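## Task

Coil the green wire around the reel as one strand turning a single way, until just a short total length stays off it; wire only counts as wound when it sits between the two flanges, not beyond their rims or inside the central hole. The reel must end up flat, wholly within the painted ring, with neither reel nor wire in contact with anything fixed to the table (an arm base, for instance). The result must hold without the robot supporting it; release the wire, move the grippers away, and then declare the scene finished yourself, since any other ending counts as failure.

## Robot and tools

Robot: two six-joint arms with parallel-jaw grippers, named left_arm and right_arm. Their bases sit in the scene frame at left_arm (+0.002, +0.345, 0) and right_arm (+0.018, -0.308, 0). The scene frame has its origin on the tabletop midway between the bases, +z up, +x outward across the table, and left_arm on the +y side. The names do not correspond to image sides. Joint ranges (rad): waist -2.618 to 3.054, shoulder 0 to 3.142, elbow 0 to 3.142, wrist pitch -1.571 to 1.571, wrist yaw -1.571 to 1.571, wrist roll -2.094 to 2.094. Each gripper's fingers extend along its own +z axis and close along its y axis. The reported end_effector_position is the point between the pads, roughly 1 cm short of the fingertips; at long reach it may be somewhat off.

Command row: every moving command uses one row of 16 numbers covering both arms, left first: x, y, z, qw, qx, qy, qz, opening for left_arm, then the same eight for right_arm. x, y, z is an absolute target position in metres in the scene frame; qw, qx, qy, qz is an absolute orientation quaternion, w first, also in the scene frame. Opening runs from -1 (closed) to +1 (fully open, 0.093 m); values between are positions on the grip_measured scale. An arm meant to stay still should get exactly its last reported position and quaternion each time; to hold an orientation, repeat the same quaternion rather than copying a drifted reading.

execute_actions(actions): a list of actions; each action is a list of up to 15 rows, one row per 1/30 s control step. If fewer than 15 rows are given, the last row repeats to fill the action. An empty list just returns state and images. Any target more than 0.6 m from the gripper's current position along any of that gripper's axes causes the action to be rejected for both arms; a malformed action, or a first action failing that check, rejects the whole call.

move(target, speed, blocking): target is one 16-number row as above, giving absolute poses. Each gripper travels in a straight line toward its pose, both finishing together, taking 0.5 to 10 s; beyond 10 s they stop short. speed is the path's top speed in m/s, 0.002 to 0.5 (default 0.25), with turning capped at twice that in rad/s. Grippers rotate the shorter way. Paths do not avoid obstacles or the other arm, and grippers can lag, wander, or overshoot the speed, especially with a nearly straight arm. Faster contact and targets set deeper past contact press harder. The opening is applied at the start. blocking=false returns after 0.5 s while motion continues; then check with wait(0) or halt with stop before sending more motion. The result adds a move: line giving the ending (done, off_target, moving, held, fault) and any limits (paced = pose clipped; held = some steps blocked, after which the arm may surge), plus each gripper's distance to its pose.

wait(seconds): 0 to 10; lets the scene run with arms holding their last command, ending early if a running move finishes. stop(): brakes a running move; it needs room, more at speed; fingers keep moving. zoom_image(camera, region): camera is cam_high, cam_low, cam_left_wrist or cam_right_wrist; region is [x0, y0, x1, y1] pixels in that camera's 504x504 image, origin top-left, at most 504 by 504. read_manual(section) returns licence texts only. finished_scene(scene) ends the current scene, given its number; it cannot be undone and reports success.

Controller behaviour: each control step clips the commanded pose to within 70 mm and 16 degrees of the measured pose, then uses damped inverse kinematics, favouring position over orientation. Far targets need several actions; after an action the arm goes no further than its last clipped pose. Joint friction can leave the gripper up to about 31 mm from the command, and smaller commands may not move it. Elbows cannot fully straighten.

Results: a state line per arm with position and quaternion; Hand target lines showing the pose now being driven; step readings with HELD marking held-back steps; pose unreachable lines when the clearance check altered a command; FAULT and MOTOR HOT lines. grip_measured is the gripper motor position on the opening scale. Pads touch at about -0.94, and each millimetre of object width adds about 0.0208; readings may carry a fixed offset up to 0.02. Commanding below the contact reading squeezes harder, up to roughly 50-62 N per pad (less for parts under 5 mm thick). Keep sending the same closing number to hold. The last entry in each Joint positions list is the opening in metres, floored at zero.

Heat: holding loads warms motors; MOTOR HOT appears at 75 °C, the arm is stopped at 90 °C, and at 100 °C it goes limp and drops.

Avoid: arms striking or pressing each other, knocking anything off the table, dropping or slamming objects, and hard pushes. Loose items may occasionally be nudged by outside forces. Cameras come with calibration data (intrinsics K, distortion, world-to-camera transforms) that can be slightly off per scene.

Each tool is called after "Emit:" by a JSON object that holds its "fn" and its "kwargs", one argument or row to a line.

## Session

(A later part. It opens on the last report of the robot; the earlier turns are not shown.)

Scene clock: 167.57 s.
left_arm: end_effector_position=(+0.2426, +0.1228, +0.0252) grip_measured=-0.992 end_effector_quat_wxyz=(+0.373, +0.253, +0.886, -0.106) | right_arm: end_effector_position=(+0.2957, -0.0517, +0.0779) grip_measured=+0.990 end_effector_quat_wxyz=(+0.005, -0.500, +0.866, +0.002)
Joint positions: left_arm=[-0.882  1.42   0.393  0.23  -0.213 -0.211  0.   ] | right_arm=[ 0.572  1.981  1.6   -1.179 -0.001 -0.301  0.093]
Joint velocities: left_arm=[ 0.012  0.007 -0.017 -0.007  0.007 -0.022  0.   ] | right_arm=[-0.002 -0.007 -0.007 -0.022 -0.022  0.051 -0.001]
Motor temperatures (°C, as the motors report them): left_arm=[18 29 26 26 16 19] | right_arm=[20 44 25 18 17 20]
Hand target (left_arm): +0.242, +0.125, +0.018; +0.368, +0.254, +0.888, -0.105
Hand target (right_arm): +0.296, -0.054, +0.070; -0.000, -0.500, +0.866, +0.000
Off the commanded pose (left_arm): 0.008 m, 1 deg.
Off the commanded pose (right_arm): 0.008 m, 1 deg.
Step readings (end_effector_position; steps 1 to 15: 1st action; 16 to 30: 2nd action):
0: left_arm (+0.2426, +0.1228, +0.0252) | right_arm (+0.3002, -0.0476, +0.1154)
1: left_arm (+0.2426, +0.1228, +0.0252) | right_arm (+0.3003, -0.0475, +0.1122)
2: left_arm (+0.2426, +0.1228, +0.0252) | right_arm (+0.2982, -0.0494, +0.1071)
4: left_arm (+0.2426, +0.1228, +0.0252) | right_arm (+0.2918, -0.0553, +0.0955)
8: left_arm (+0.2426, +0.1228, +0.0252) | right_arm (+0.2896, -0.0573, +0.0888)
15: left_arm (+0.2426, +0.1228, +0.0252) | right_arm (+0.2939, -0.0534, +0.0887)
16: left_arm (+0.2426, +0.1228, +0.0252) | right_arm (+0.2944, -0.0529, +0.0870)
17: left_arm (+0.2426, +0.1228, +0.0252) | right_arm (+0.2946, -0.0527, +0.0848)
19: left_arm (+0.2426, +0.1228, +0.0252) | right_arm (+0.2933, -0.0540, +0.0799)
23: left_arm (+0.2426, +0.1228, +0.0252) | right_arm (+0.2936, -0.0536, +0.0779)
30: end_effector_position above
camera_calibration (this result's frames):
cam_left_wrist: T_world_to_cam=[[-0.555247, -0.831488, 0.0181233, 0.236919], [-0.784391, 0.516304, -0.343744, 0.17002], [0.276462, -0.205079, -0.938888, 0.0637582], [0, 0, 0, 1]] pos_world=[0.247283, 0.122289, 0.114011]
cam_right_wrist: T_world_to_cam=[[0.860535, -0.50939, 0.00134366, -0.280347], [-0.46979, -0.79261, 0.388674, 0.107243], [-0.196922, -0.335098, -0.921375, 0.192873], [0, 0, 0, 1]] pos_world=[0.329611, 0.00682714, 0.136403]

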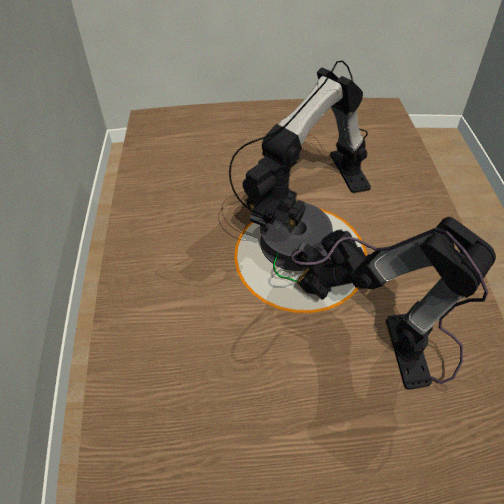

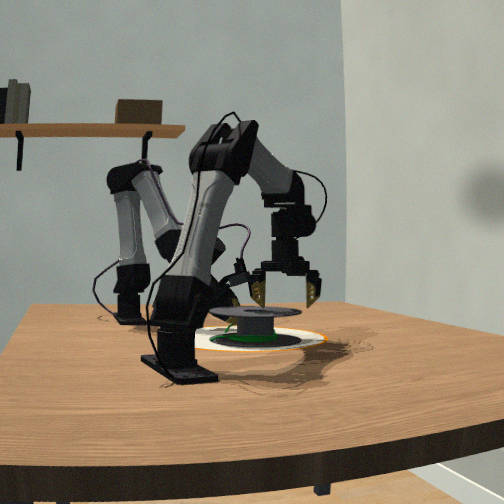

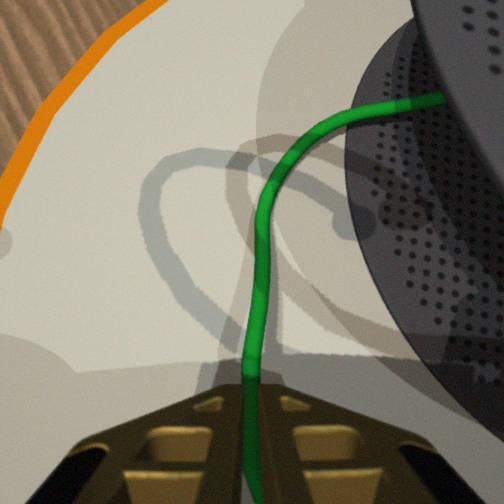

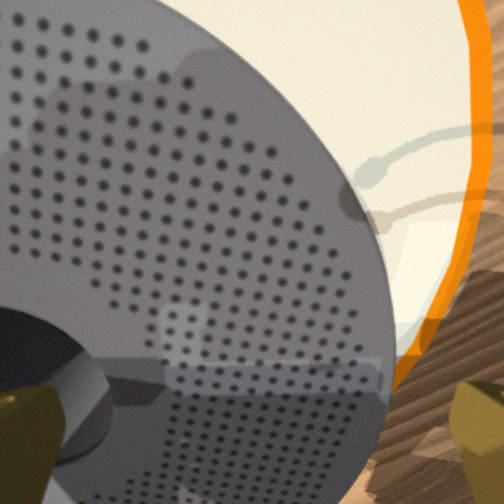

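Emit:
{"fn": "execute_actions", "kwargs": {
  "actions": [
    [[0.242,0.125,0.018,0.3679,0.2546,0.8881,-0.1055,-1,0.295,-0.054,0.044,0,-0.5,0.866,0,1]],
    [[0.242,0.125,0.018,0.3679,0.2546,0.8881,-0.1055,-1,0.295,-0.054,0.044,0,-0.5,0.866,0,0.42]],
    [[0.242,0.125,0.018,0.3679,0.2546,0.8881,-0.1055,-1,0.295,-0.054,0.048,0,-0.5,0.866,0,0.42]]
  ]
}}

Scene clock: 169.83 s.
left_arm: end_effector_position=(+0.2427, +0.1227, +0.0253) grip_measured=-0.992 end_effector_quat_wxyz=(+0.373, +0.253, +0.886, -0.106) | right_arm: end_effector_position=(+0.2946, -0.0526, +0.0517) grip_measured=+0.460 end_effector_quat_wxyz=(+0.004, -0.500, +0.866, +0.002)
Joint positions: left_arm=[-0.882  1.42   0.393  0.23  -0.213 -0.211  0.   ] | right_arm=[ 0.572  1.996  1.516 -1.081 -0.001 -0.302  0.067]
Joint velocities: left_arm=[ 0.022 -0.007  0.012 -0.007 -0.037 -0.022  0.   ] | right_arm=[-0.002 -0.002 -0.002  0.051 -0.037  0.007 -0.001]
Motor temperatures (°C, as the motors report them): left_arm=[18 29 26 27 16 19] | right_arm=[20 44 25 18 17 20]
Hand target (left_arm): +0.242, +0.125, +0.018; +0.368, +0.254, +0.888, -0.105
Hand target (right_arm): +0.295, -0.054, +0.048; -0.000, -0.500, +0.866, +0.000
Off the commanded pose (left_arm): 0.008 m, 1 deg.
Off the commanded pose (right_arm): 0.004 m, 1 deg.
Step readings (end_effector_position; steps 1 to 15: 1st action; 16 to 30: 2nd action; 31 to 45: 3rd action):
0: left_arm (+0.2426, +0.1228, +0.0252) | right_arm (+0.2961, -0.0513, +0.0779)
1: left_arm (+0.2426, +0.1228, +0.0252) | right_arm (+0.2964, -0.0511, +0.0748)
2: left_arm (+0.2426, +0.1228, +0.0252) | right_arm (+0.2960, -0.0514, +0.0706)
4: left_arm (+0.2426, +0.1228, +0.0252) | right_arm (+0.2921, -0.0550, +0.0600)
8: left_arm (+0.2426, +0.1228, +0.0252) | right_arm (+0.2907, -0.0564, +0.0517)
15: left_arm (+0.2426, +0.1228, +0.0252) | right_arm (+0.2943, -0.0530, +0.0517)
16: left_arm (+0.2426, +0.1228, +0.0252) | right_arm (+0.2944, -0.0529, +0.0517)
17: left_arm (+0.2426, +0.1228, +0.0252) | right_arm (+0.2944, -0.0528, +0.0517)
19: left_arm (+0.2426, +0.1228, +0.0252) | right_arm (+0.2946, -0.0526, +0.0517)
23: left_arm (+0.2427, +0.1227, +0.0253) | right_arm (+0.2946, -0.0526, +0.0517)
30: left_arm (+0.2427, +0.1227, +0.0253) | right_arm (+0.2946, -0.0526, +0.0517)
31: left_arm (+0.2427, +0.1227, +0.0253) | right_arm (+0.2946, -0.0526, +0.0517)
32: left_arm (+0.2427, +0.1227, +0.0253) | right_arm (+0.2946, -0.0526, +0.0517)
34: left_arm (+0.2427, +0.1227, +0.0253) | right_arm (+0.2946, -0.0526, +0.0517)
38: left_arm (+0.2427, +0.1227, +0.0253) | right_arm (+0.2946, -0.0526, +0.0517)
45: end_effector_position above
camera_calibration (this result's frames):
cam_left_wrist: T_world_to_cam=[[-0.555251, -0.831483, 0.0182235, 0.236898], [-0.784305, 0.516205, -0.344089, 0.1701], [0.276698, -0.205349, -0.93876, 0.0637689], [0, 0, 0, 1]] pos_world=[0.247304, 0.122265, 0.114076]
cam_right_wrist: T_world_to_cam=[[0.860928, -0.508727, 0.000182649, -0.279805], [-0.468543, -0.792785, 0.38982, 0.115775], [-0.198167, -0.335693, -0.920891, 0.168539], [0, 0, 0, 1]] pos_world=[0.328536, 0.00601756, 0.110125]

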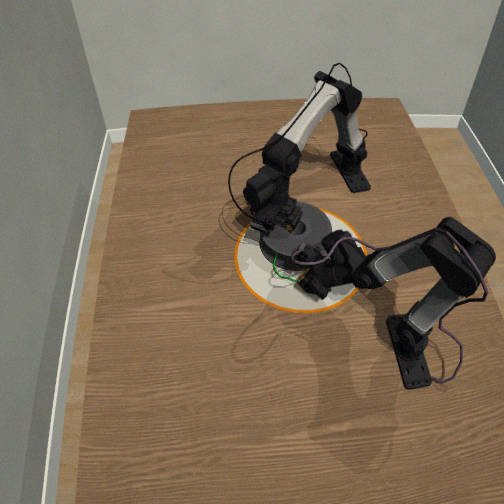

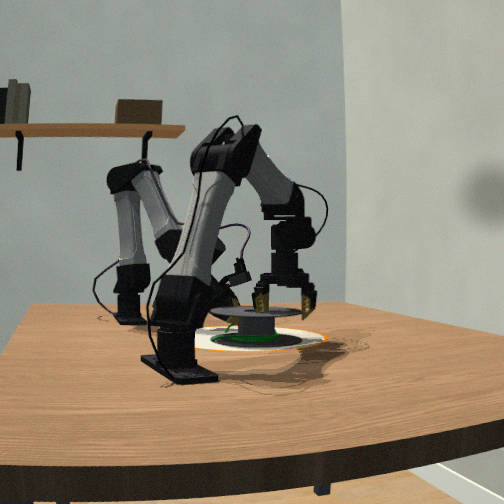

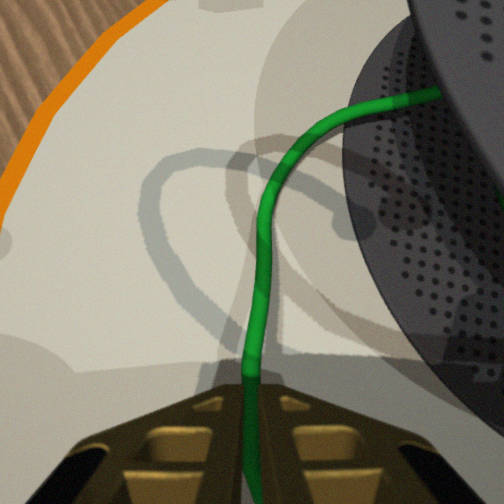

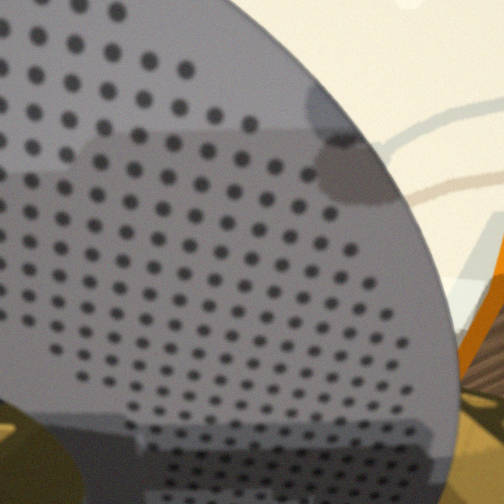

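Emit:
{"fn": "move", "kwargs": {
  "target": [0.262,0.105,0.03,0.4339,0.3034,0.8335,-0.1579,-1,0.315,-0.074,0.05,0,-0.5,0.866,0,0.42],
  "speed": 0.04
}}

Scene clock: 178.27 s.
left_arm: end_effector_position=(+0.2629, +0.1018, +0.0378) grip_measured=-0.992 end_effector_quat_wxyz=(+0.438, +0.302, +0.832, -0.157) | right_arm: end_effector_position=(+0.3106, -0.0710, +0.0517) grip_measured=+0.460 end_effector_quat_wxyz=(+0.004, -0.501, +0.865, +0.003)
Joint positions: left_arm=[-0.814  1.517  0.348  0.565 -0.078 -0.05   0.   ] | right_arm=[ 0.506  1.996  1.516 -1.081 -0.004 -0.371  0.067]
Joint velocities: left_arm=[-0.012  0.012 -0.002  0.051 -0.007 -0.007  0.   ] | right_arm=[ 0.002  0.002  0.002 -0.022  0.007  0.037 -0.001]
Motor temperatures (°C, as the motors report them): left_arm=[18 28 26 27 16 19] | right_arm=[20 44 26 18 17 20]
Hand target (left_arm): +0.261, +0.105, +0.031; +0.434, +0.304, +0.833, -0.158
Hand target (right_arm): +0.315, -0.074, +0.050; +0.000, -0.500, +0.866, +0.002
Off the commanded pose (left_arm): 0.008 m, 1 deg.
Off the commanded pose (right_arm): 0.006 m, 1 deg.
move: done
camera_calibration (this result's frames):
cam_left_wrist: T_world_to_cam=[[-0.666975, -0.745, 0.0109269, 0.251407], [-0.648941, 0.573646, -0.499806, 0.16549], [0.366087, -0.340449, -0.866068, 0.0531358], [0, 0, 0, 1]] pos_world=[0.255623, 0.110456, 0.125985]
cam_right_wrist: T_world_to_cam=[[0.862488, -0.506073, -0.00201864, -0.303171], [-0.465551, -0.794979, 0.388936, 0.107583], [-0.198435, -0.334513, -0.921263, 0.165694], [0, 0, 0, 1]] pos_world=[0.344446, -0.0124737, 0.110193]

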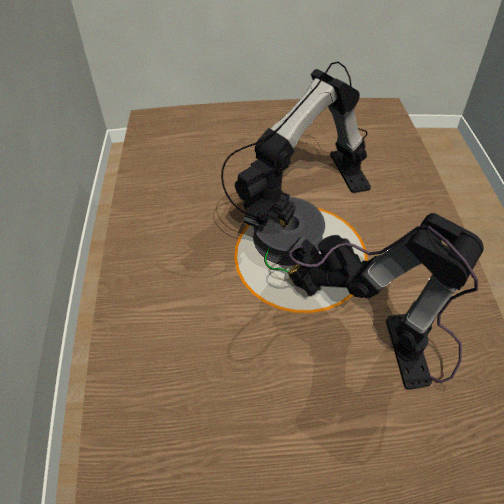

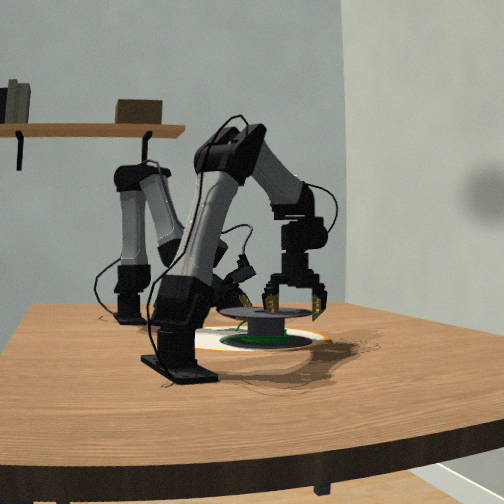

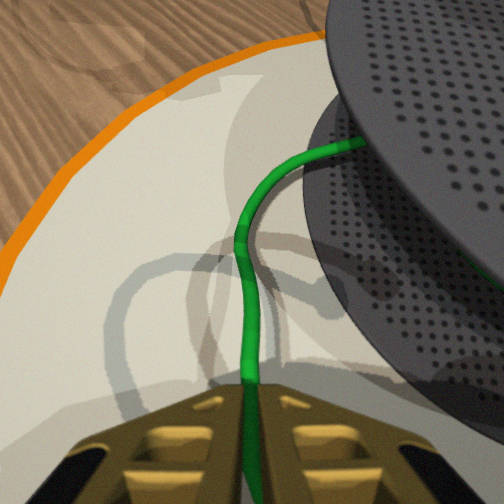

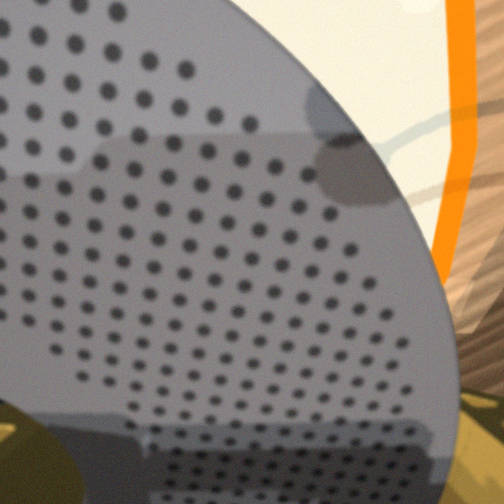

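Emit:
{"fn": "execute_actions", "kwargs": {
  "actions": [
    [[0.266,0.102,0.029,0.4511,0.3205,0.8137,-0.1777,-1,0.3045,-0.0865,0.05,0,-0.3827,0.9239,0,0.42]],
    [[0.266,0.102,0.029,0.4511,0.3205,0.8137,-0.1777,-1,0.3045,-0.0865,0.05,0,-0.3827,0.9239,0,0.42]],
    [[0.268,0.092,0.029,0.4741,0.3349,0.7890,-0.2012,-1,0.2915,-0.0966,0.05,0,-0.2588,0.9659,0,0.42]],
    [[0.268,0.092,0.029,0.4741,0.3349,0.7890,-0.2012,-1,0.2915,-0.0966,0.05,0,-0.2588,0.9659,0,0.42]]
  ]
}}

Scene clock: 183.33 s.
left_arm: end_effector_position=(+0.2700, +0.0885, +0.0368) grip_measured=-0.992 end_effector_quat_wxyz=(+0.479, +0.332, +0.787, -0.201) | right_arm: end_effector_position=(+0.2924, -0.0936, +0.0516) grip_measured=+0.461 end_effector_quat_wxyz=(-0.002, -0.267, +0.964, -0.004)
Joint positions: left_arm=[-0.767  1.674  0.306  0.891  0.051  0.029  0.   ] | right_arm=[ 0.493  1.907  1.391 -1.062  0.006  0.125  0.067]
Joint velocities: left_arm=[-0.012 -0.007  0.027  0.007  0.037 -0.066  0.   ] | right_arm=[-0.007  0.002 -0.002 -0.095 -0.037  0.066  0.   ]
Motor temperatures (°C, as the motors report them): left_arm=[18 27 25 28 16 19] | right_arm=[20 44 26 18 17 20]
Hand target (left_arm): +0.268, +0.092, +0.029; +0.474, +0.335, +0.789, -0.201
Hand target (right_arm): +0.292, -0.096, +0.050; -0.000, -0.259, +0.966, +0.000
Off the commanded pose (left_arm): 0.009 m, 1 deg.
Off the commanded pose (right_arm): 0.004 m, 1 deg.
Step readings (end_effector_position; steps 1 to 15: 1st action; 16 to 30: 2nd action; 31 to 45: 3rd action; 46 to 60: 4th action):
0: left_arm (+0.2629, +0.1015, +0.0381) | right_arm (+0.3106, -0.0710, +0.0517)
1: left_arm (+0.2634, +0.1010, +0.0380) | right_arm (+0.3098, -0.0721, +0.0514)
2: left_arm (+0.2651, +0.1015, +0.0371) | right_arm (+0.3086, -0.0740, +0.0513)
4: left_arm (+0.2669, +0.1045, +0.0321) | right_arm (+0.3071, -0.0781, +0.0515)
8: left_arm (+0.2654, +0.1044, +0.0282) | right_arm (+0.3062, -0.0812, +0.0515)
15: left_arm (+0.2668, +0.1001, +0.0342) | right_arm (+0.3059, -0.0816, +0.0515)
16: left_arm (+0.2669, +0.0998, +0.0346) | right_arm (+0.3058, -0.0817, +0.0514)
17: left_arm (+0.2671, +0.0996, +0.0350) | right_arm (+0.3058, -0.0817, +0.0514)
19: left_arm (+0.2671, +0.0993, +0.0355) | right_arm (+0.3058, -0.0817, +0.0515)
23: left_arm (+0.2673, +0.0990, +0.0360) | right_arm (+0.3058, -0.0817, +0.0515)
30: left_arm (+0.2674, +0.0988, +0.0363) | right_arm (+0.3058, -0.0817, +0.0515)
31: left_arm (+0.2676, +0.0974, +0.0364) | right_arm (+0.3047, -0.0827, +0.0514)
32: left_arm (+0.2686, +0.0957, +0.0353) | right_arm (+0.3022, -0.0847, +0.0515)
34: left_arm (+0.2686, +0.0942, +0.0297) | right_arm (+0.2967, -0.0899, +0.0516)
38: left_arm (+0.2668, +0.0937, +0.0261) | right_arm (+0.2929, -0.0930, +0.0516)
45: left_arm (+0.2690, +0.0897, +0.0339) | right_arm (+0.2923, -0.0936, +0.0516)
46: left_arm (+0.2691, +0.0894, +0.0345) | right_arm (+0.2924, -0.0936, +0.0516)
47: left_arm (+0.2694, +0.0892, +0.0349) | right_arm (+0.2924, -0.0936, +0.0516)
49: left_arm (+0.2697, +0.0890, +0.0357) | right_arm (+0.2924, -0.0936, +0.0516)
53: left_arm (+0.2699, +0.0887, +0.0364) | right_arm (+0.2924, -0.0936, +0.0516)
60: end_effector_position above
camera_calibration (this result's frames):
cam_left_wrist: T_world_to_cam=[[-0.741757, -0.67063, 0.00722903, 0.259961], [-0.538005, 0.588561, -0.603446, 0.149754], [0.400434, -0.451499, -0.797371, 0.0431726], [0, 0, 0, 1]] pos_world=[0.256109, 0.105691, 0.122914]
cam_right_wrist: T_world_to_cam=[[0.50663, -0.862145, 0.00563623, -0.228553], [-0.789523, -0.461309, 0.40478, 0.206387], [-0.346379, -0.209524, -0.914397, 0.20903], [0, 0, 0, 1]] pos_world=[0.351143, -0.0580414, 0.108883]

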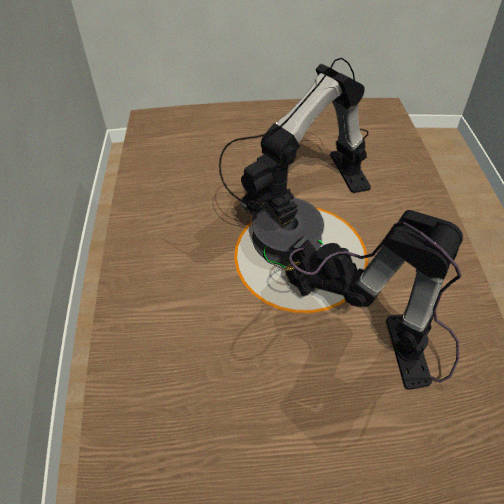

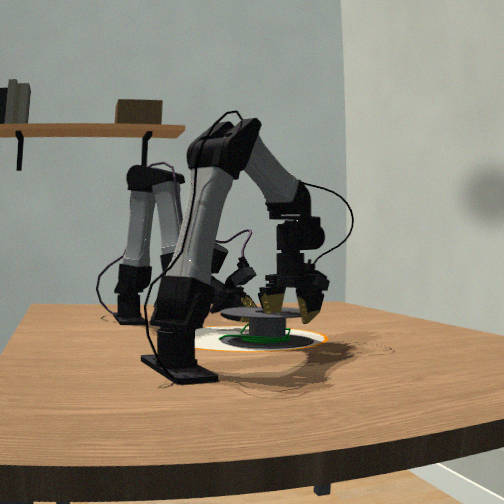

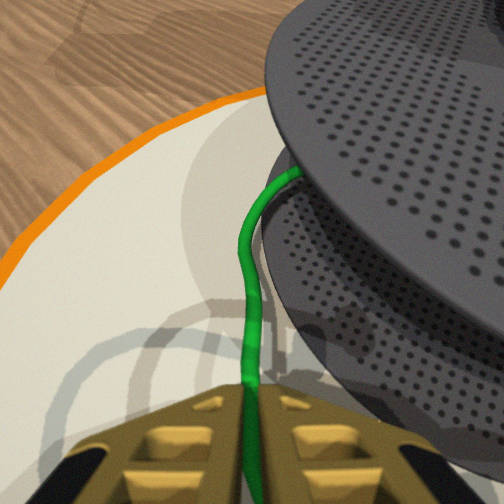

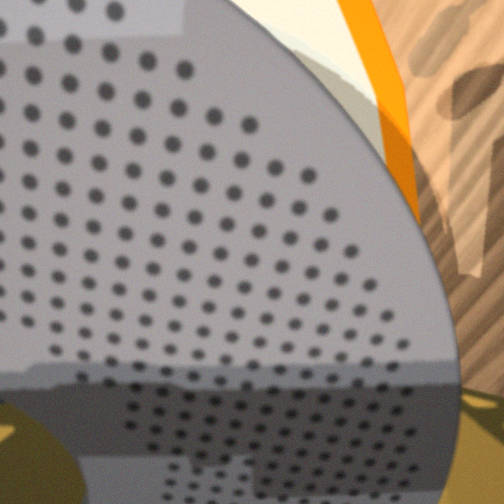

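Emit:
{"fn": "zoom_image", "kwargs": {
  "camera": "cam_low",
  "region": [200,285,340,360]
}}

Region (200, 285, 340, 360) of cam_low's 504x504 image, scaled by 3.600, with more detail than that image has; it fills the top 270 rows of this view, and the rest is white.

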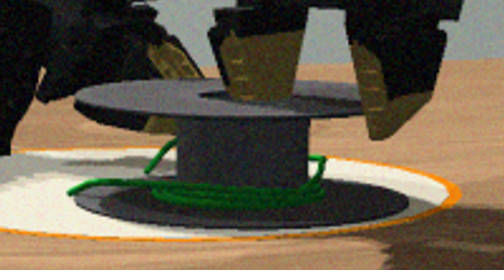

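Emit:
{"fn": "zoom_image", "kwargs": {
  "camera": "cam_high",
  "region": [230,185,375,315]
}}

Region (230, 185, 375, 315) of cam_high's 504x504 image, scaled by 3.476, with more detail than that image has; it fills the top 452 rows of this view, and the rest is white.

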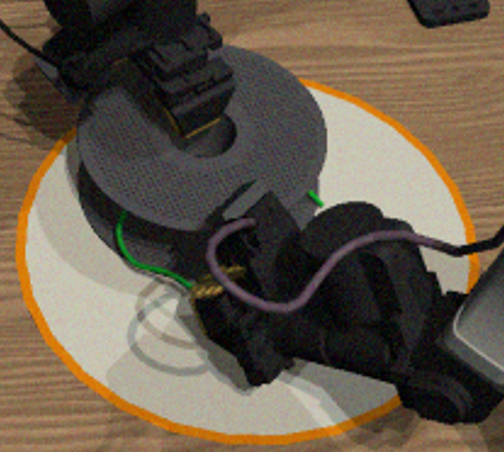

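Emit:
{"fn": "execute_actions", "kwargs": {
  "actions": [
    [[0.270,0.0885,0.030,0.4908,0.3430,0.7705,-0.2185,-1,0.2841,-0.1002,0.05,0,-0.1951,0.9808,0,0.42]],
    [[0.2705,0.0835,0.030,0.5022,0.3458,0.7588,-0.2289,-1,0.2763,-0.1029,0.05,0,-0.1305,0.9914,0,0.42]],
    [[0.271,0.0775,0.030,0.5133,0.3483,0.7469,-0.2394,-1,0.2682,-0.1045,0.05,0,-0.0654,0.9979,0,0.42]],
    [[0.271,0.071,0.030,0.5263,0.3440,0.7378,-0.2454,-1,0.26,-0.105,0.05,0,0,1,0,0.42]]
  ]
}}

Emit:
{"fn": "zoom_image", "kwargs": {
  "camera": "cam_low",
  "region": [200,285,340,360]
}}

Scene clock: 189.50 s.
left_arm: end_effector_position=(+0.2734, +0.0720, +0.0322) grip_measured=-0.992 end_effector_quat_wxyz=(+0.525, +0.345, +0.739, -0.243) | right_arm: end_effector_position=(+0.2670, -0.1091, +0.0518) grip_measured=+0.461 end_effector_quat_wxyz=(+0.004, -0.003, +1.000, -0.012)
Joint positions: left_arm=[-0.758  1.927  0.294  1.293  0.132  0.049  0.   ] | right_arm=[ 0.513  1.8    1.252 -1.032  0.023  0.681  0.067]
Joint velocities: left_arm=[-0.002 -0.002  0.007  0.11   0.022 -0.037  0.   ] | right_arm=[ 0.002 -0.007 -0.002 -0.051 -0.051  0.037 -0.   ]
Motor temperatures (°C, as the motors report them): left_arm=[18 27 25 29 16 19] | right_arm=[20 44 25 18 17 20]
Hand target (left_arm): +0.271, +0.071, +0.030; +0.526, +0.344, +0.738, -0.245
Hand target (right_arm): +0.260, -0.105, +0.050; +0.000, -0.000, +1.000, -0.001
Off the commanded pose (left_arm): 0.003 m, 0 deg.
Off the commanded pose (right_arm): 0.008 m, 1 deg.
Step readings (end_effector_position; steps 1 to 15: 1st action; 16 to 30: 2nd action; 31 to 45: 3rd action; 46 to 60: 4th action):
0: left_arm (+0.2700, +0.0885, +0.0368) | right_arm (+0.2925, -0.0936, +0.0516)
1: left_arm (+0.2702, +0.0879, +0.0370) | right_arm (+0.2919, -0.0942, +0.0515)
2: left_arm (+0.2713, +0.0874, +0.0363) | right_arm (+0.2910, -0.0950, +0.0516)
4: left_arm (+0.2720, +0.0886, +0.0317) | right_arm (+0.2887, -0.0972, +0.0515)
8: left_arm (+0.2706, +0.0887, +0.0289) | right_arm (+0.2871, -0.0985, +0.0516)
15: left_arm (+0.2717, +0.0857, +0.0350) | right_arm (+0.2869, -0.0988, +0.0516)
16: left_arm (+0.2721, +0.0848, +0.0356) | right_arm (+0.2864, -0.0993, +0.0516)
17: left_arm (+0.2723, +0.0839, +0.0350) | right_arm (+0.2855, -0.1001, +0.0517)
19: left_arm (+0.2719, +0.0833, +0.0311) | right_arm (+0.2830, -0.1025, +0.0516)
23: left_arm (+0.2719, +0.0822, +0.0306) | right_arm (+0.2817, -0.1037, +0.0516)
30: left_arm (+0.2731, +0.0804, +0.0354) | right_arm (+0.2814, -0.1040, +0.0516)
31: left_arm (+0.2734, +0.0797, +0.0357) | right_arm (+0.2807, -0.1044, +0.0515)
32: left_arm (+0.2736, +0.0790, +0.0349) | right_arm (+0.2798, -0.1051, +0.0517)
34: left_arm (+0.2730, +0.0789, +0.0302) | right_arm (+0.2769, -0.1069, +0.0516)
38: left_arm (+0.2729, +0.0781, +0.0290) | right_arm (+0.2753, -0.1077, +0.0516)
45: left_arm (+0.2740, +0.0766, +0.0337) | right_arm (+0.2750, -0.1080, +0.0516)
46: left_arm (+0.2741, +0.0759, +0.0341) | right_arm (+0.2743, -0.1082, +0.0516)
47: left_arm (+0.2739, +0.0749, +0.0335) | right_arm (+0.2727, -0.1084, +0.0516)
49: left_arm (+0.2723, +0.0739, +0.0287) | right_arm (+0.2693, -0.1089, +0.0516)
53: left_arm (+0.2721, +0.0732, +0.0274) | right_arm (+0.2670, -0.1089, +0.0516)
60: end_effector_position above
camera_calibration (this result's frames):
cam_left_wrist: T_world_to_cam=[[-0.789177, -0.614165, 0.00100318, 0.260537], [-0.433794, 0.556251, -0.708807, 0.135773], [0.434767, -0.55981, -0.705401, 0.0262149], [0, 0, 0, 1]] pos_world=[0.25311, 0.0991644, 0.114467]
cam_right_wrist: T_world_to_cam=[[-0.00432594, -0.999751, 0.0218778, -0.108505], [-0.920117, 0.0125474, 0.391443, 0.266388], [-0.39162, -0.0184368, -0.919942, 0.230328], [0, 0, 0, 1]] pos_world=[0.33484, -0.107574, 0.109987]

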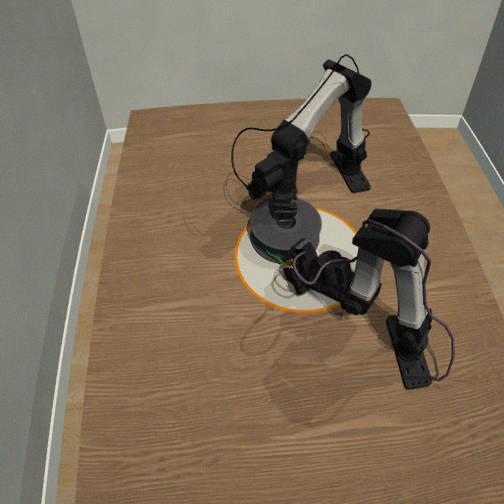

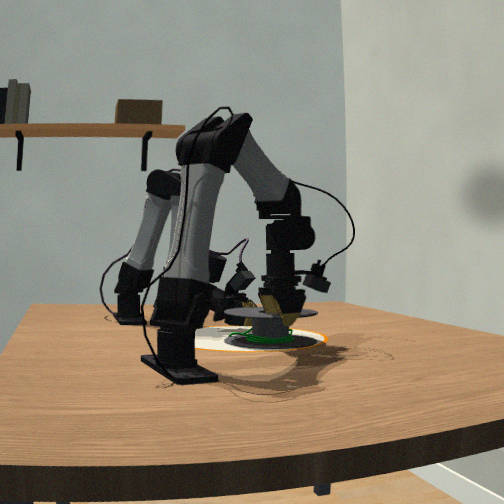

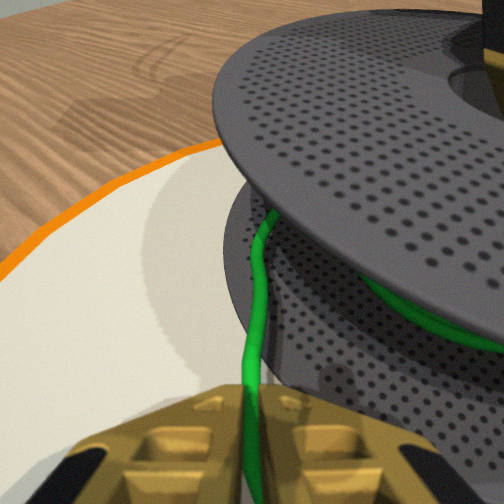

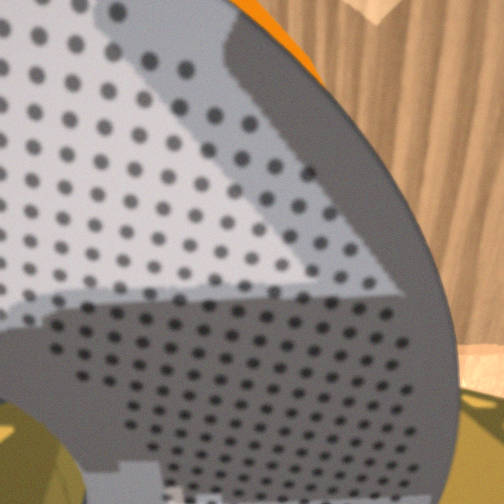

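Region (200, 285, 340, 360) of cam_low's 504x504 image, scaled by 3.600, with more detail than that image has; it fills the top 270 rows of this view, and the rest is white.

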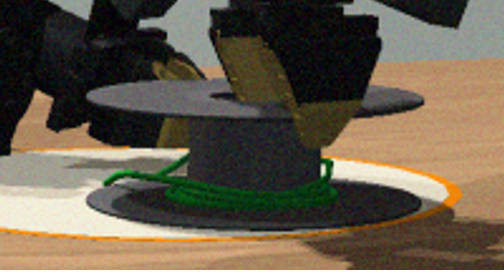

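Emit:
{"fn": "zoom_image", "kwargs": {
  "camera": "cam_high",
  "region": [230,185,375,315]
}}

Region (230, 185, 375, 315) of cam_high's 504x504 image, scaled by 3.476, with more detail than that image has; it fills the top 452 rows of this view, and the rest is white.

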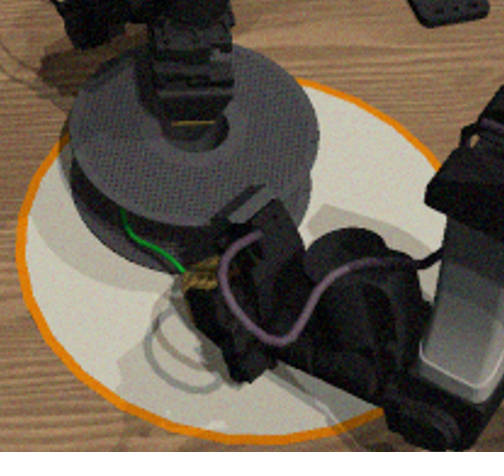

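Emit:
{"fn": "execute_actions", "kwargs": {
  "actions": [
    [[0.272,0.070,0.041,0.5263,0.3440,0.7378,-0.2454,-1,0.26,-0.105,0.05,0,0,1,0,0.42]],
    [[0.272,0.067,0.043,0.5263,0.3440,0.7378,-0.2454,-1,0.2538,-0.1055,0.05,0,0.0654,0.9979,0,0.42]],
    [[0.272,0.064,0.043,0.5263,0.3440,0.7378,-0.2454,-1,0.2457,-0.1039,0.05,0,0.1305,0.9914,0,0.42]]
  ]
}}

Emit:
{"fn": "zoom_image", "kwargs": {
  "camera": "cam_low",
  "region": [200,285,340,360]
}}

Scene clock: 193.63 s.
left_arm: end_effector_position=(+0.2676, +0.0688, +0.0326) grip_measured=-0.992 end_effector_quat_wxyz=(+0.515, +0.349, +0.744, -0.244) | right_arm: end_effector_position=(+0.2521, -0.1090, +0.0519) grip_measured=+0.462 end_effector_quat_wxyz=(+0.005, +0.126, +0.992, -0.014)
Joint positions: left_arm=[-0.779  1.89   0.294  1.235  0.122  0.042  0.   ] | right_arm=[ 0.546  1.764  1.208 -1.029  0.026  0.973  0.067]
Joint velocities: left_arm=[-0.007 -0.002 -0.012  0.139 -0.007  0.022  0.   ] | right_arm=[ 0.002 -0.017 -0.022  0.007  0.007  0.081 -0.001]
Motor temperatures (°C, as the motors report them): left_arm=[18 27 25 29 16 19] | right_arm=[20 44 25 18 17 20]
Hand target (left_arm): +0.272, +0.064, +0.043; +0.526, +0.344, +0.738, -0.246
Hand target (right_arm): +0.246, -0.104, +0.050; -0.000, +0.130, +0.991, -0.001
Off the commanded pose (left_arm): 0.012 m, 2 deg.
Off the commanded pose (right_arm): 0.008 m, 2 deg.
Step readings (end_effector_position; steps 1 to 15: 1st action; 16 to 30: 2nd action; 31 to 45: 3rd action):
0: left_arm (+0.2736, +0.0718, +0.0333) | right_arm (+0.2669, -0.1092, +0.0517)
1: left_arm (+0.2735, +0.0719, +0.0332) | right_arm (+0.2669, -0.1092, +0.0517)
2: left_arm (+0.2733, +0.0721, +0.0334) | right_arm (+0.2669, -0.1092, +0.0517)
4: left_arm (+0.2735, +0.0719, +0.0356) | right_arm (+0.2669, -0.1092, +0.0517)
8: left_arm (+0.2734, +0.0720, +0.0361) | right_arm (+0.2669, -0.1092, +0.0517)
15: left_arm (+0.2729, +0.0724, +0.0342) | right_arm (+0.2669, -0.1092, +0.0517)
16: left_arm (+0.2726, +0.0723, +0.0339) | right_arm (+0.2664, -0.1095, +0.0517)
17: left_arm (+0.2718, +0.0718, +0.0337) | right_arm (+0.2652, -0.1097, +0.0518)
19: left_arm (+0.2704, +0.0705, +0.0343) | right_arm (+0.2626, -0.1101, +0.0517)
23: left_arm (+0.2700, +0.0701, +0.0346) | right_arm (+0.2608, -0.1100, +0.0518)
30: left_arm (+0.2698, +0.0703, +0.0338) | right_arm (+0.2606, -0.1102, +0.0518)
31: left_arm (+0.2696, +0.0702, +0.0336) | right_arm (+0.2598, -0.1104, +0.0519)
32: left_arm (+0.2690, +0.0697, +0.0335) | right_arm (+0.2582, -0.1103, +0.0518)
34: left_arm (+0.2679, +0.0687, +0.0331) | right_arm (+0.2547, -0.1096, +0.0518)
38: left_arm (+0.2676, +0.0686, +0.0328) | right_arm (+0.2523, -0.1088, +0.0518)
45: end_effector_position above
camera_calibration (this result's frames):
cam_left_wrist: T_world_to_cam=[[-0.794695, -0.606955, 0.00813659, 0.25474], [-0.441419, 0.568652, -0.694107, 0.136087], [0.416665, -0.555195, -0.719826, 0.0321312], [0, 0, 0, 1]] pos_world=[0.249123, 0.0950685, 0.115515]
cam_right_wrist: T_world_to_cam=[[-0.260595, -0.96512, 0.0251611, -0.040253], [-0.887952, 0.249826, 0.38617, 0.270621], [-0.378987, 0.0782922, -0.922084, 0.232074], [0, 0, 0, 1]] pos_world=[0.317762, -0.124627, 0.110499]

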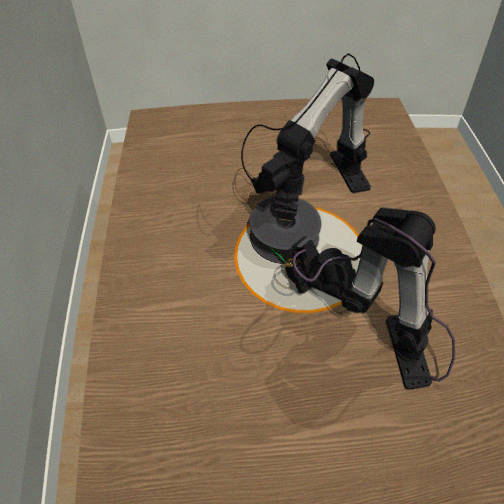

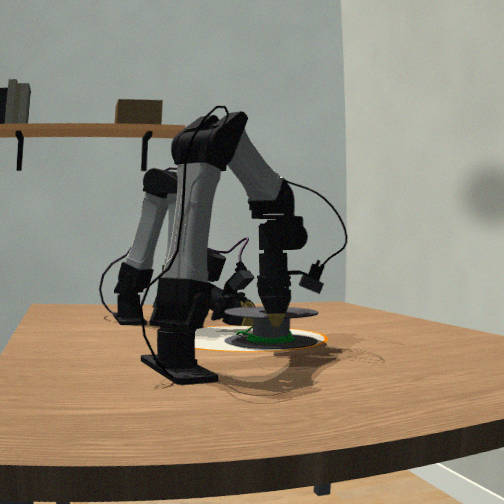

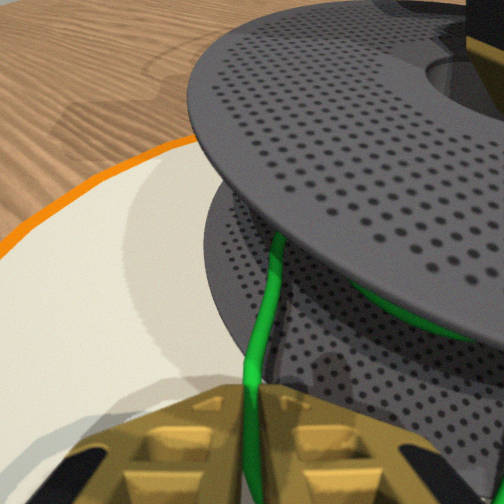

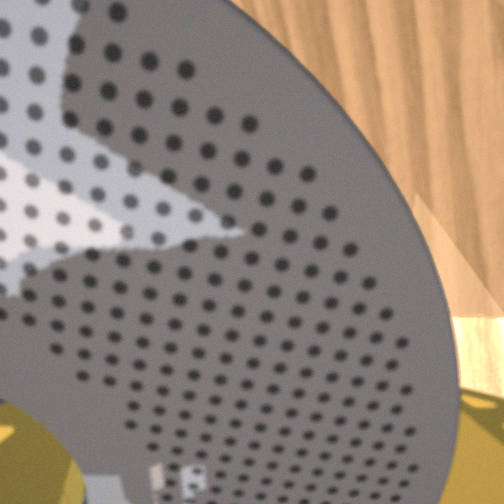

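Region (200, 285, 340, 360) of cam_low's 504x504 image, scaled by 3.600, with more detail than that image has; it fills the top 270 rows of this view, and the rest is white.

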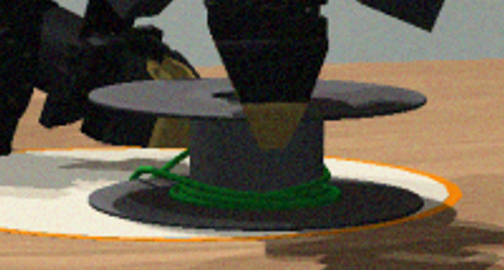

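Emit:
{"fn": "execute_actions", "kwargs": {
  "actions": [
    [[0.272,0.064,0.062,0.5263,0.3440,0.7378,-0.2454,-1,0.2457,-0.1039,0.05,0,0.1305,0.9914,0,0.42]]
  ]
}}

Emit:
{"fn": "zoom_image", "kwargs": {
  "camera": "cam_low",
  "region": [200,285,340,360]
}}

Scene clock: 194.97 s.
left_arm: end_effector_position=(+0.2690, +0.0674, +0.0535) grip_measured=-0.992 end_effector_quat_wxyz=(+0.519, +0.348, +0.741, -0.246) | right_arm: end_effector_position=(+0.2520, -0.1091, +0.0519) grip_measured=+0.462 end_effector_quat_wxyz=(+0.005, +0.129, +0.992, -0.014)
Joint positions: left_arm=[-0.779  1.761  0.305  1.106  0.122  0.041  0.   ] | right_arm=[ 0.546  1.763  1.207 -1.029  0.026  0.979  0.067]
Joint velocities: left_arm=[-0.037 -0.002 -0.007 -0.081 -0.066 -0.007  0.   ] | right_arm=[ 0.002  0.007 -0.007  0.022 -0.007 -0.066 -0.   ]
Motor temperatures (°C, as the motors report them): left_arm=[18 27 25 29 16 19] | right_arm=[20 44 25 18 17 20]
Hand target (left_arm): +0.272, +0.064, +0.062; +0.527, +0.344, +0.738, -0.246
Hand target (right_arm): +0.246, -0.104, +0.050; -0.000, +0.130, +0.991, -0.001
Off the commanded pose (left_arm): 0.010 m, 1 deg.
Off the commanded pose (right_arm): 0.008 m, 2 deg.
Step readings (end_effector_position):
0: left_arm (+0.2676, +0.0688, +0.0326) | right_arm (+0.2520, -0.1091, +0.0519)
1: left_arm (+0.2672, +0.0691, +0.0335) | right_arm (+0.2520, -0.1091, +0.0519)
2: left_arm (+0.2670, +0.0694, +0.0373) | right_arm (+0.2520, -0.1091, +0.0519)
4: left_arm (+0.2687, +0.0677, +0.0518) | right_arm (+0.2520, -0.1091, +0.0519)
8: left_arm (+0.2711, +0.0656, +0.0618) | right_arm (+0.2520, -0.1091, +0.0519)
15: end_effector_position above
camera_calibration (this result's frames):
cam_left_wrist: T_world_to_cam=[[-0.79459, -0.607105, 0.00707359, 0.25493], [-0.436505, 0.56313, -0.701675, 0.151445], [0.422007, -0.560631, -0.712462, 0.0444127], [0, 0, 0, 1]] pos_world=[0.249929, 0.0943855, 0.136104]
cam_right_wrist: T_world_to_cam=[[-0.266115, -0.963615, 0.0250846, -0.0387764], [-0.886573, 0.254888, 0.386032, 0.270775], [-0.37838, 0.0804897, -0.922144, 0.232159], [0, 0, 0, 1]] pos_world=[0.317587, -0.125069, 0.110529]

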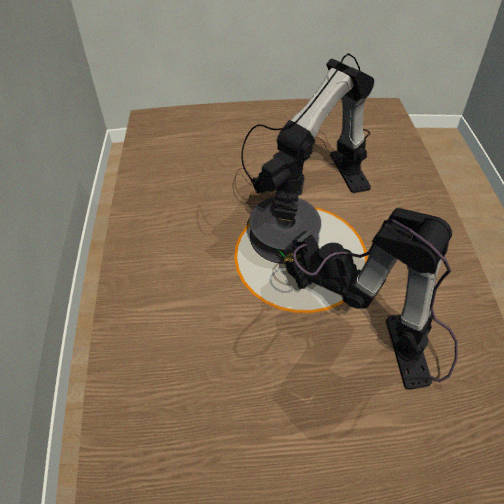

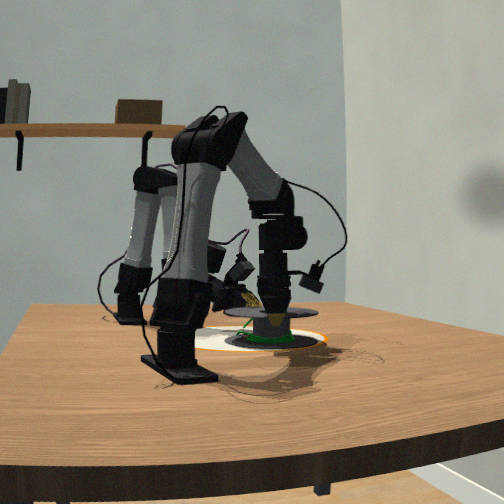

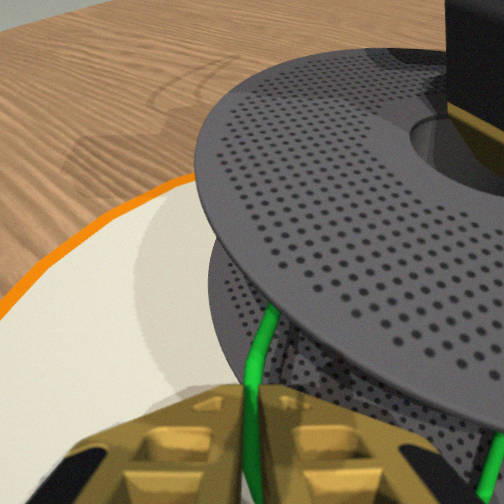

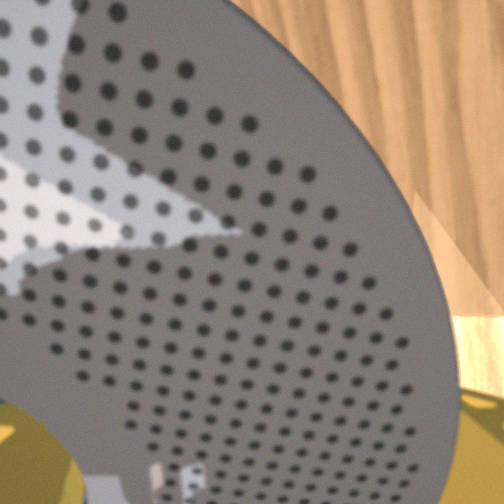

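Region (200, 285, 340, 360) of cam_low's 504x504 image, scaled by 3.600, with more detail than that image has; it fills the top 270 rows of this view, and the rest is white.

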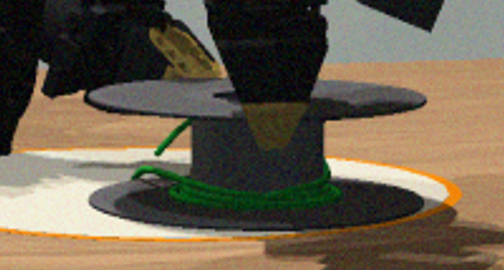

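Emit:
{"fn": "execute_actions", "kwargs": {
  "actions": [
    [[0.271,0.062,0.05,0.5263,0.3440,0.7378,-0.2454,-1,0.2379,-0.1012,0.05,0,0.1951,0.9808,0,0.42],[0.271,0.061,0.046,0.5263,0.3440,0.7378,-0.2454,-1,0.2379,-0.1012,0.05,0,0.1951,0.9808,0,0.42],[0.271,0.060,0.042,0.5263,0.3440,0.7378,-0.2454,-1,0.2379,-0.1012,0.05,0,0.1951,0.9808,0,0.42],[0.271,0.059,0.039,0.5263,0.3440,0.7378,-0.2454,-1,0.2379,-0.1012,0.05,0,0.1951,0.9808,0,0.42]]
  ]
}}

Scene clock: 196.83 s.
left_arm: end_effector_position=(+0.2664, +0.0640, +0.0342) grip_measured=-0.992 end_effector_quat_wxyz=(+0.513, +0.350, +0.745, -0.244) | right_arm: end_effector_position=(+0.2441, -0.1067, +0.0520) grip_measured=+0.462 end_effector_quat_wxyz=(+0.006, +0.190, +0.982, -0.015)
Joint positions: left_arm=[-0.797  1.876  0.305  1.206  0.106  0.037  0.   ] | right_arm=[ 0.57   1.75   1.191 -1.029  0.028  1.127  0.067]
Joint velocities: left_arm=[ 0.007 -0.012 -0.002  0.007 -0.081  0.037  0.   ] | right_arm=[ 0.002 -0.002 -0.002  0.022  0.037  0.081 -0.001]
Motor temperatures (°C, as the motors report them): left_arm=[18 27 25 29 16 19] | right_arm=[20 44 25 18 17 20]
Hand target (left_arm): +0.271, +0.059, +0.040; +0.526, +0.344, +0.738, -0.245
Hand target (right_arm): +0.238, -0.102, +0.050; +0.000, +0.195, +0.981, -0.001
Off the commanded pose (left_arm): 0.008 m, 2 deg.
Off the commanded pose (right_arm): 0.008 m, 2 deg.
Step readings (end_effector_position):
0: left_arm (+0.2686, +0.0679, +0.0518) | right_arm (+0.2520, -0.1091, +0.0519)
1: left_arm (+0.2687, +0.0676, +0.0517) | right_arm (+0.2514, -0.1088, +0.0519)
2: left_arm (+0.2685, +0.0666, +0.0506) | right_arm (+0.2499, -0.1085, +0.0519)
4: left_arm (+0.2668, +0.0651, +0.0427) | right_arm (+0.2466, -0.1073, +0.0519)
8: left_arm (+0.2639, +0.0657, +0.0272) | right_arm (+0.2444, -0.1064, +0.0520)
15: end_effector_position above
camera_calibration (this result's frames):
cam_left_wrist: T_world_to_cam=[[-0.795252, -0.606222, 0.00834431, 0.250966], [-0.442873, 0.571459, -0.690868, 0.139412], [0.414051, -0.553109, -0.722933, 0.0318287], [0, 0, 0, 1]] pos_world=[0.248145, 0.0900778, 0.117231]
cam_right_wrist: T_world_to_cam=[[-0.383235, -0.923284, 0.0260314, -0.00573286], [-0.849687, 0.363457, 0.38201, 0.26587], [-0.362165, 0.124281, -0.923791, 0.229796], [0, 0, 0, 1]] pos_world=[0.306933, -0.130485, 0.110868]

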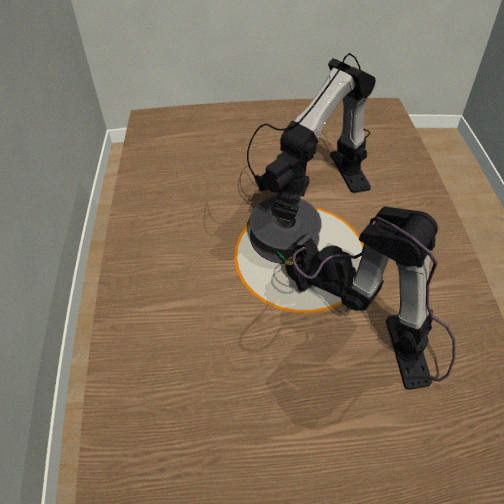

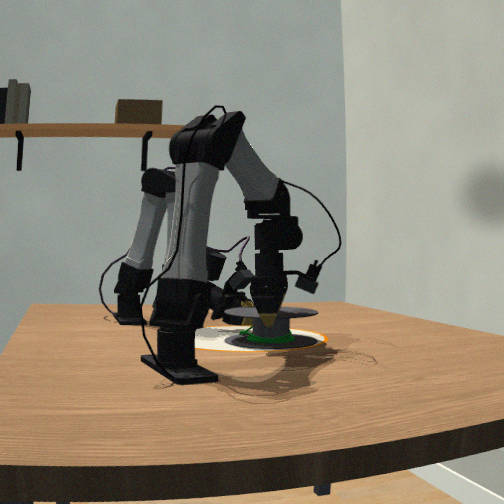

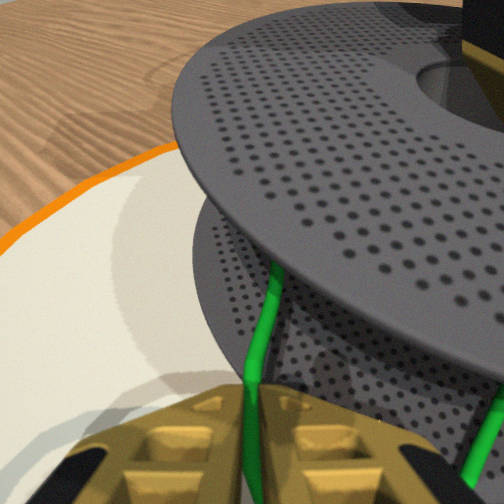

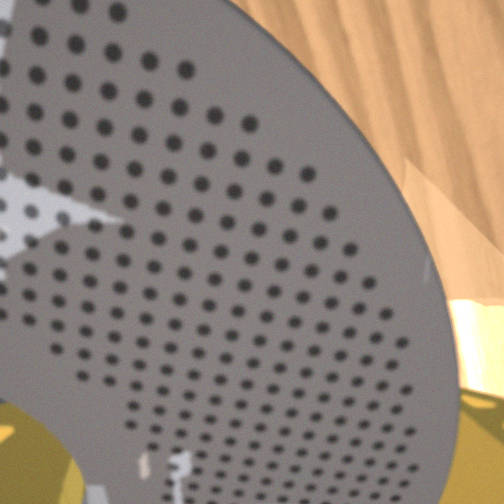

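Emit:
{"fn": "zoom_image", "kwargs": {
  "camera": "cam_low",
  "region": [210,295,310,355]
}}

Region (210, 295, 310, 355) of cam_low's 504x504 image, scaled by 5.040, with more detail than that image has; it fills the top 302 rows of this view, and the rest is white.

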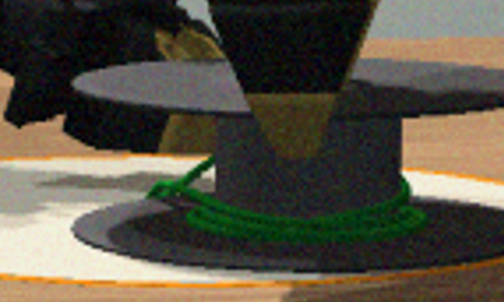

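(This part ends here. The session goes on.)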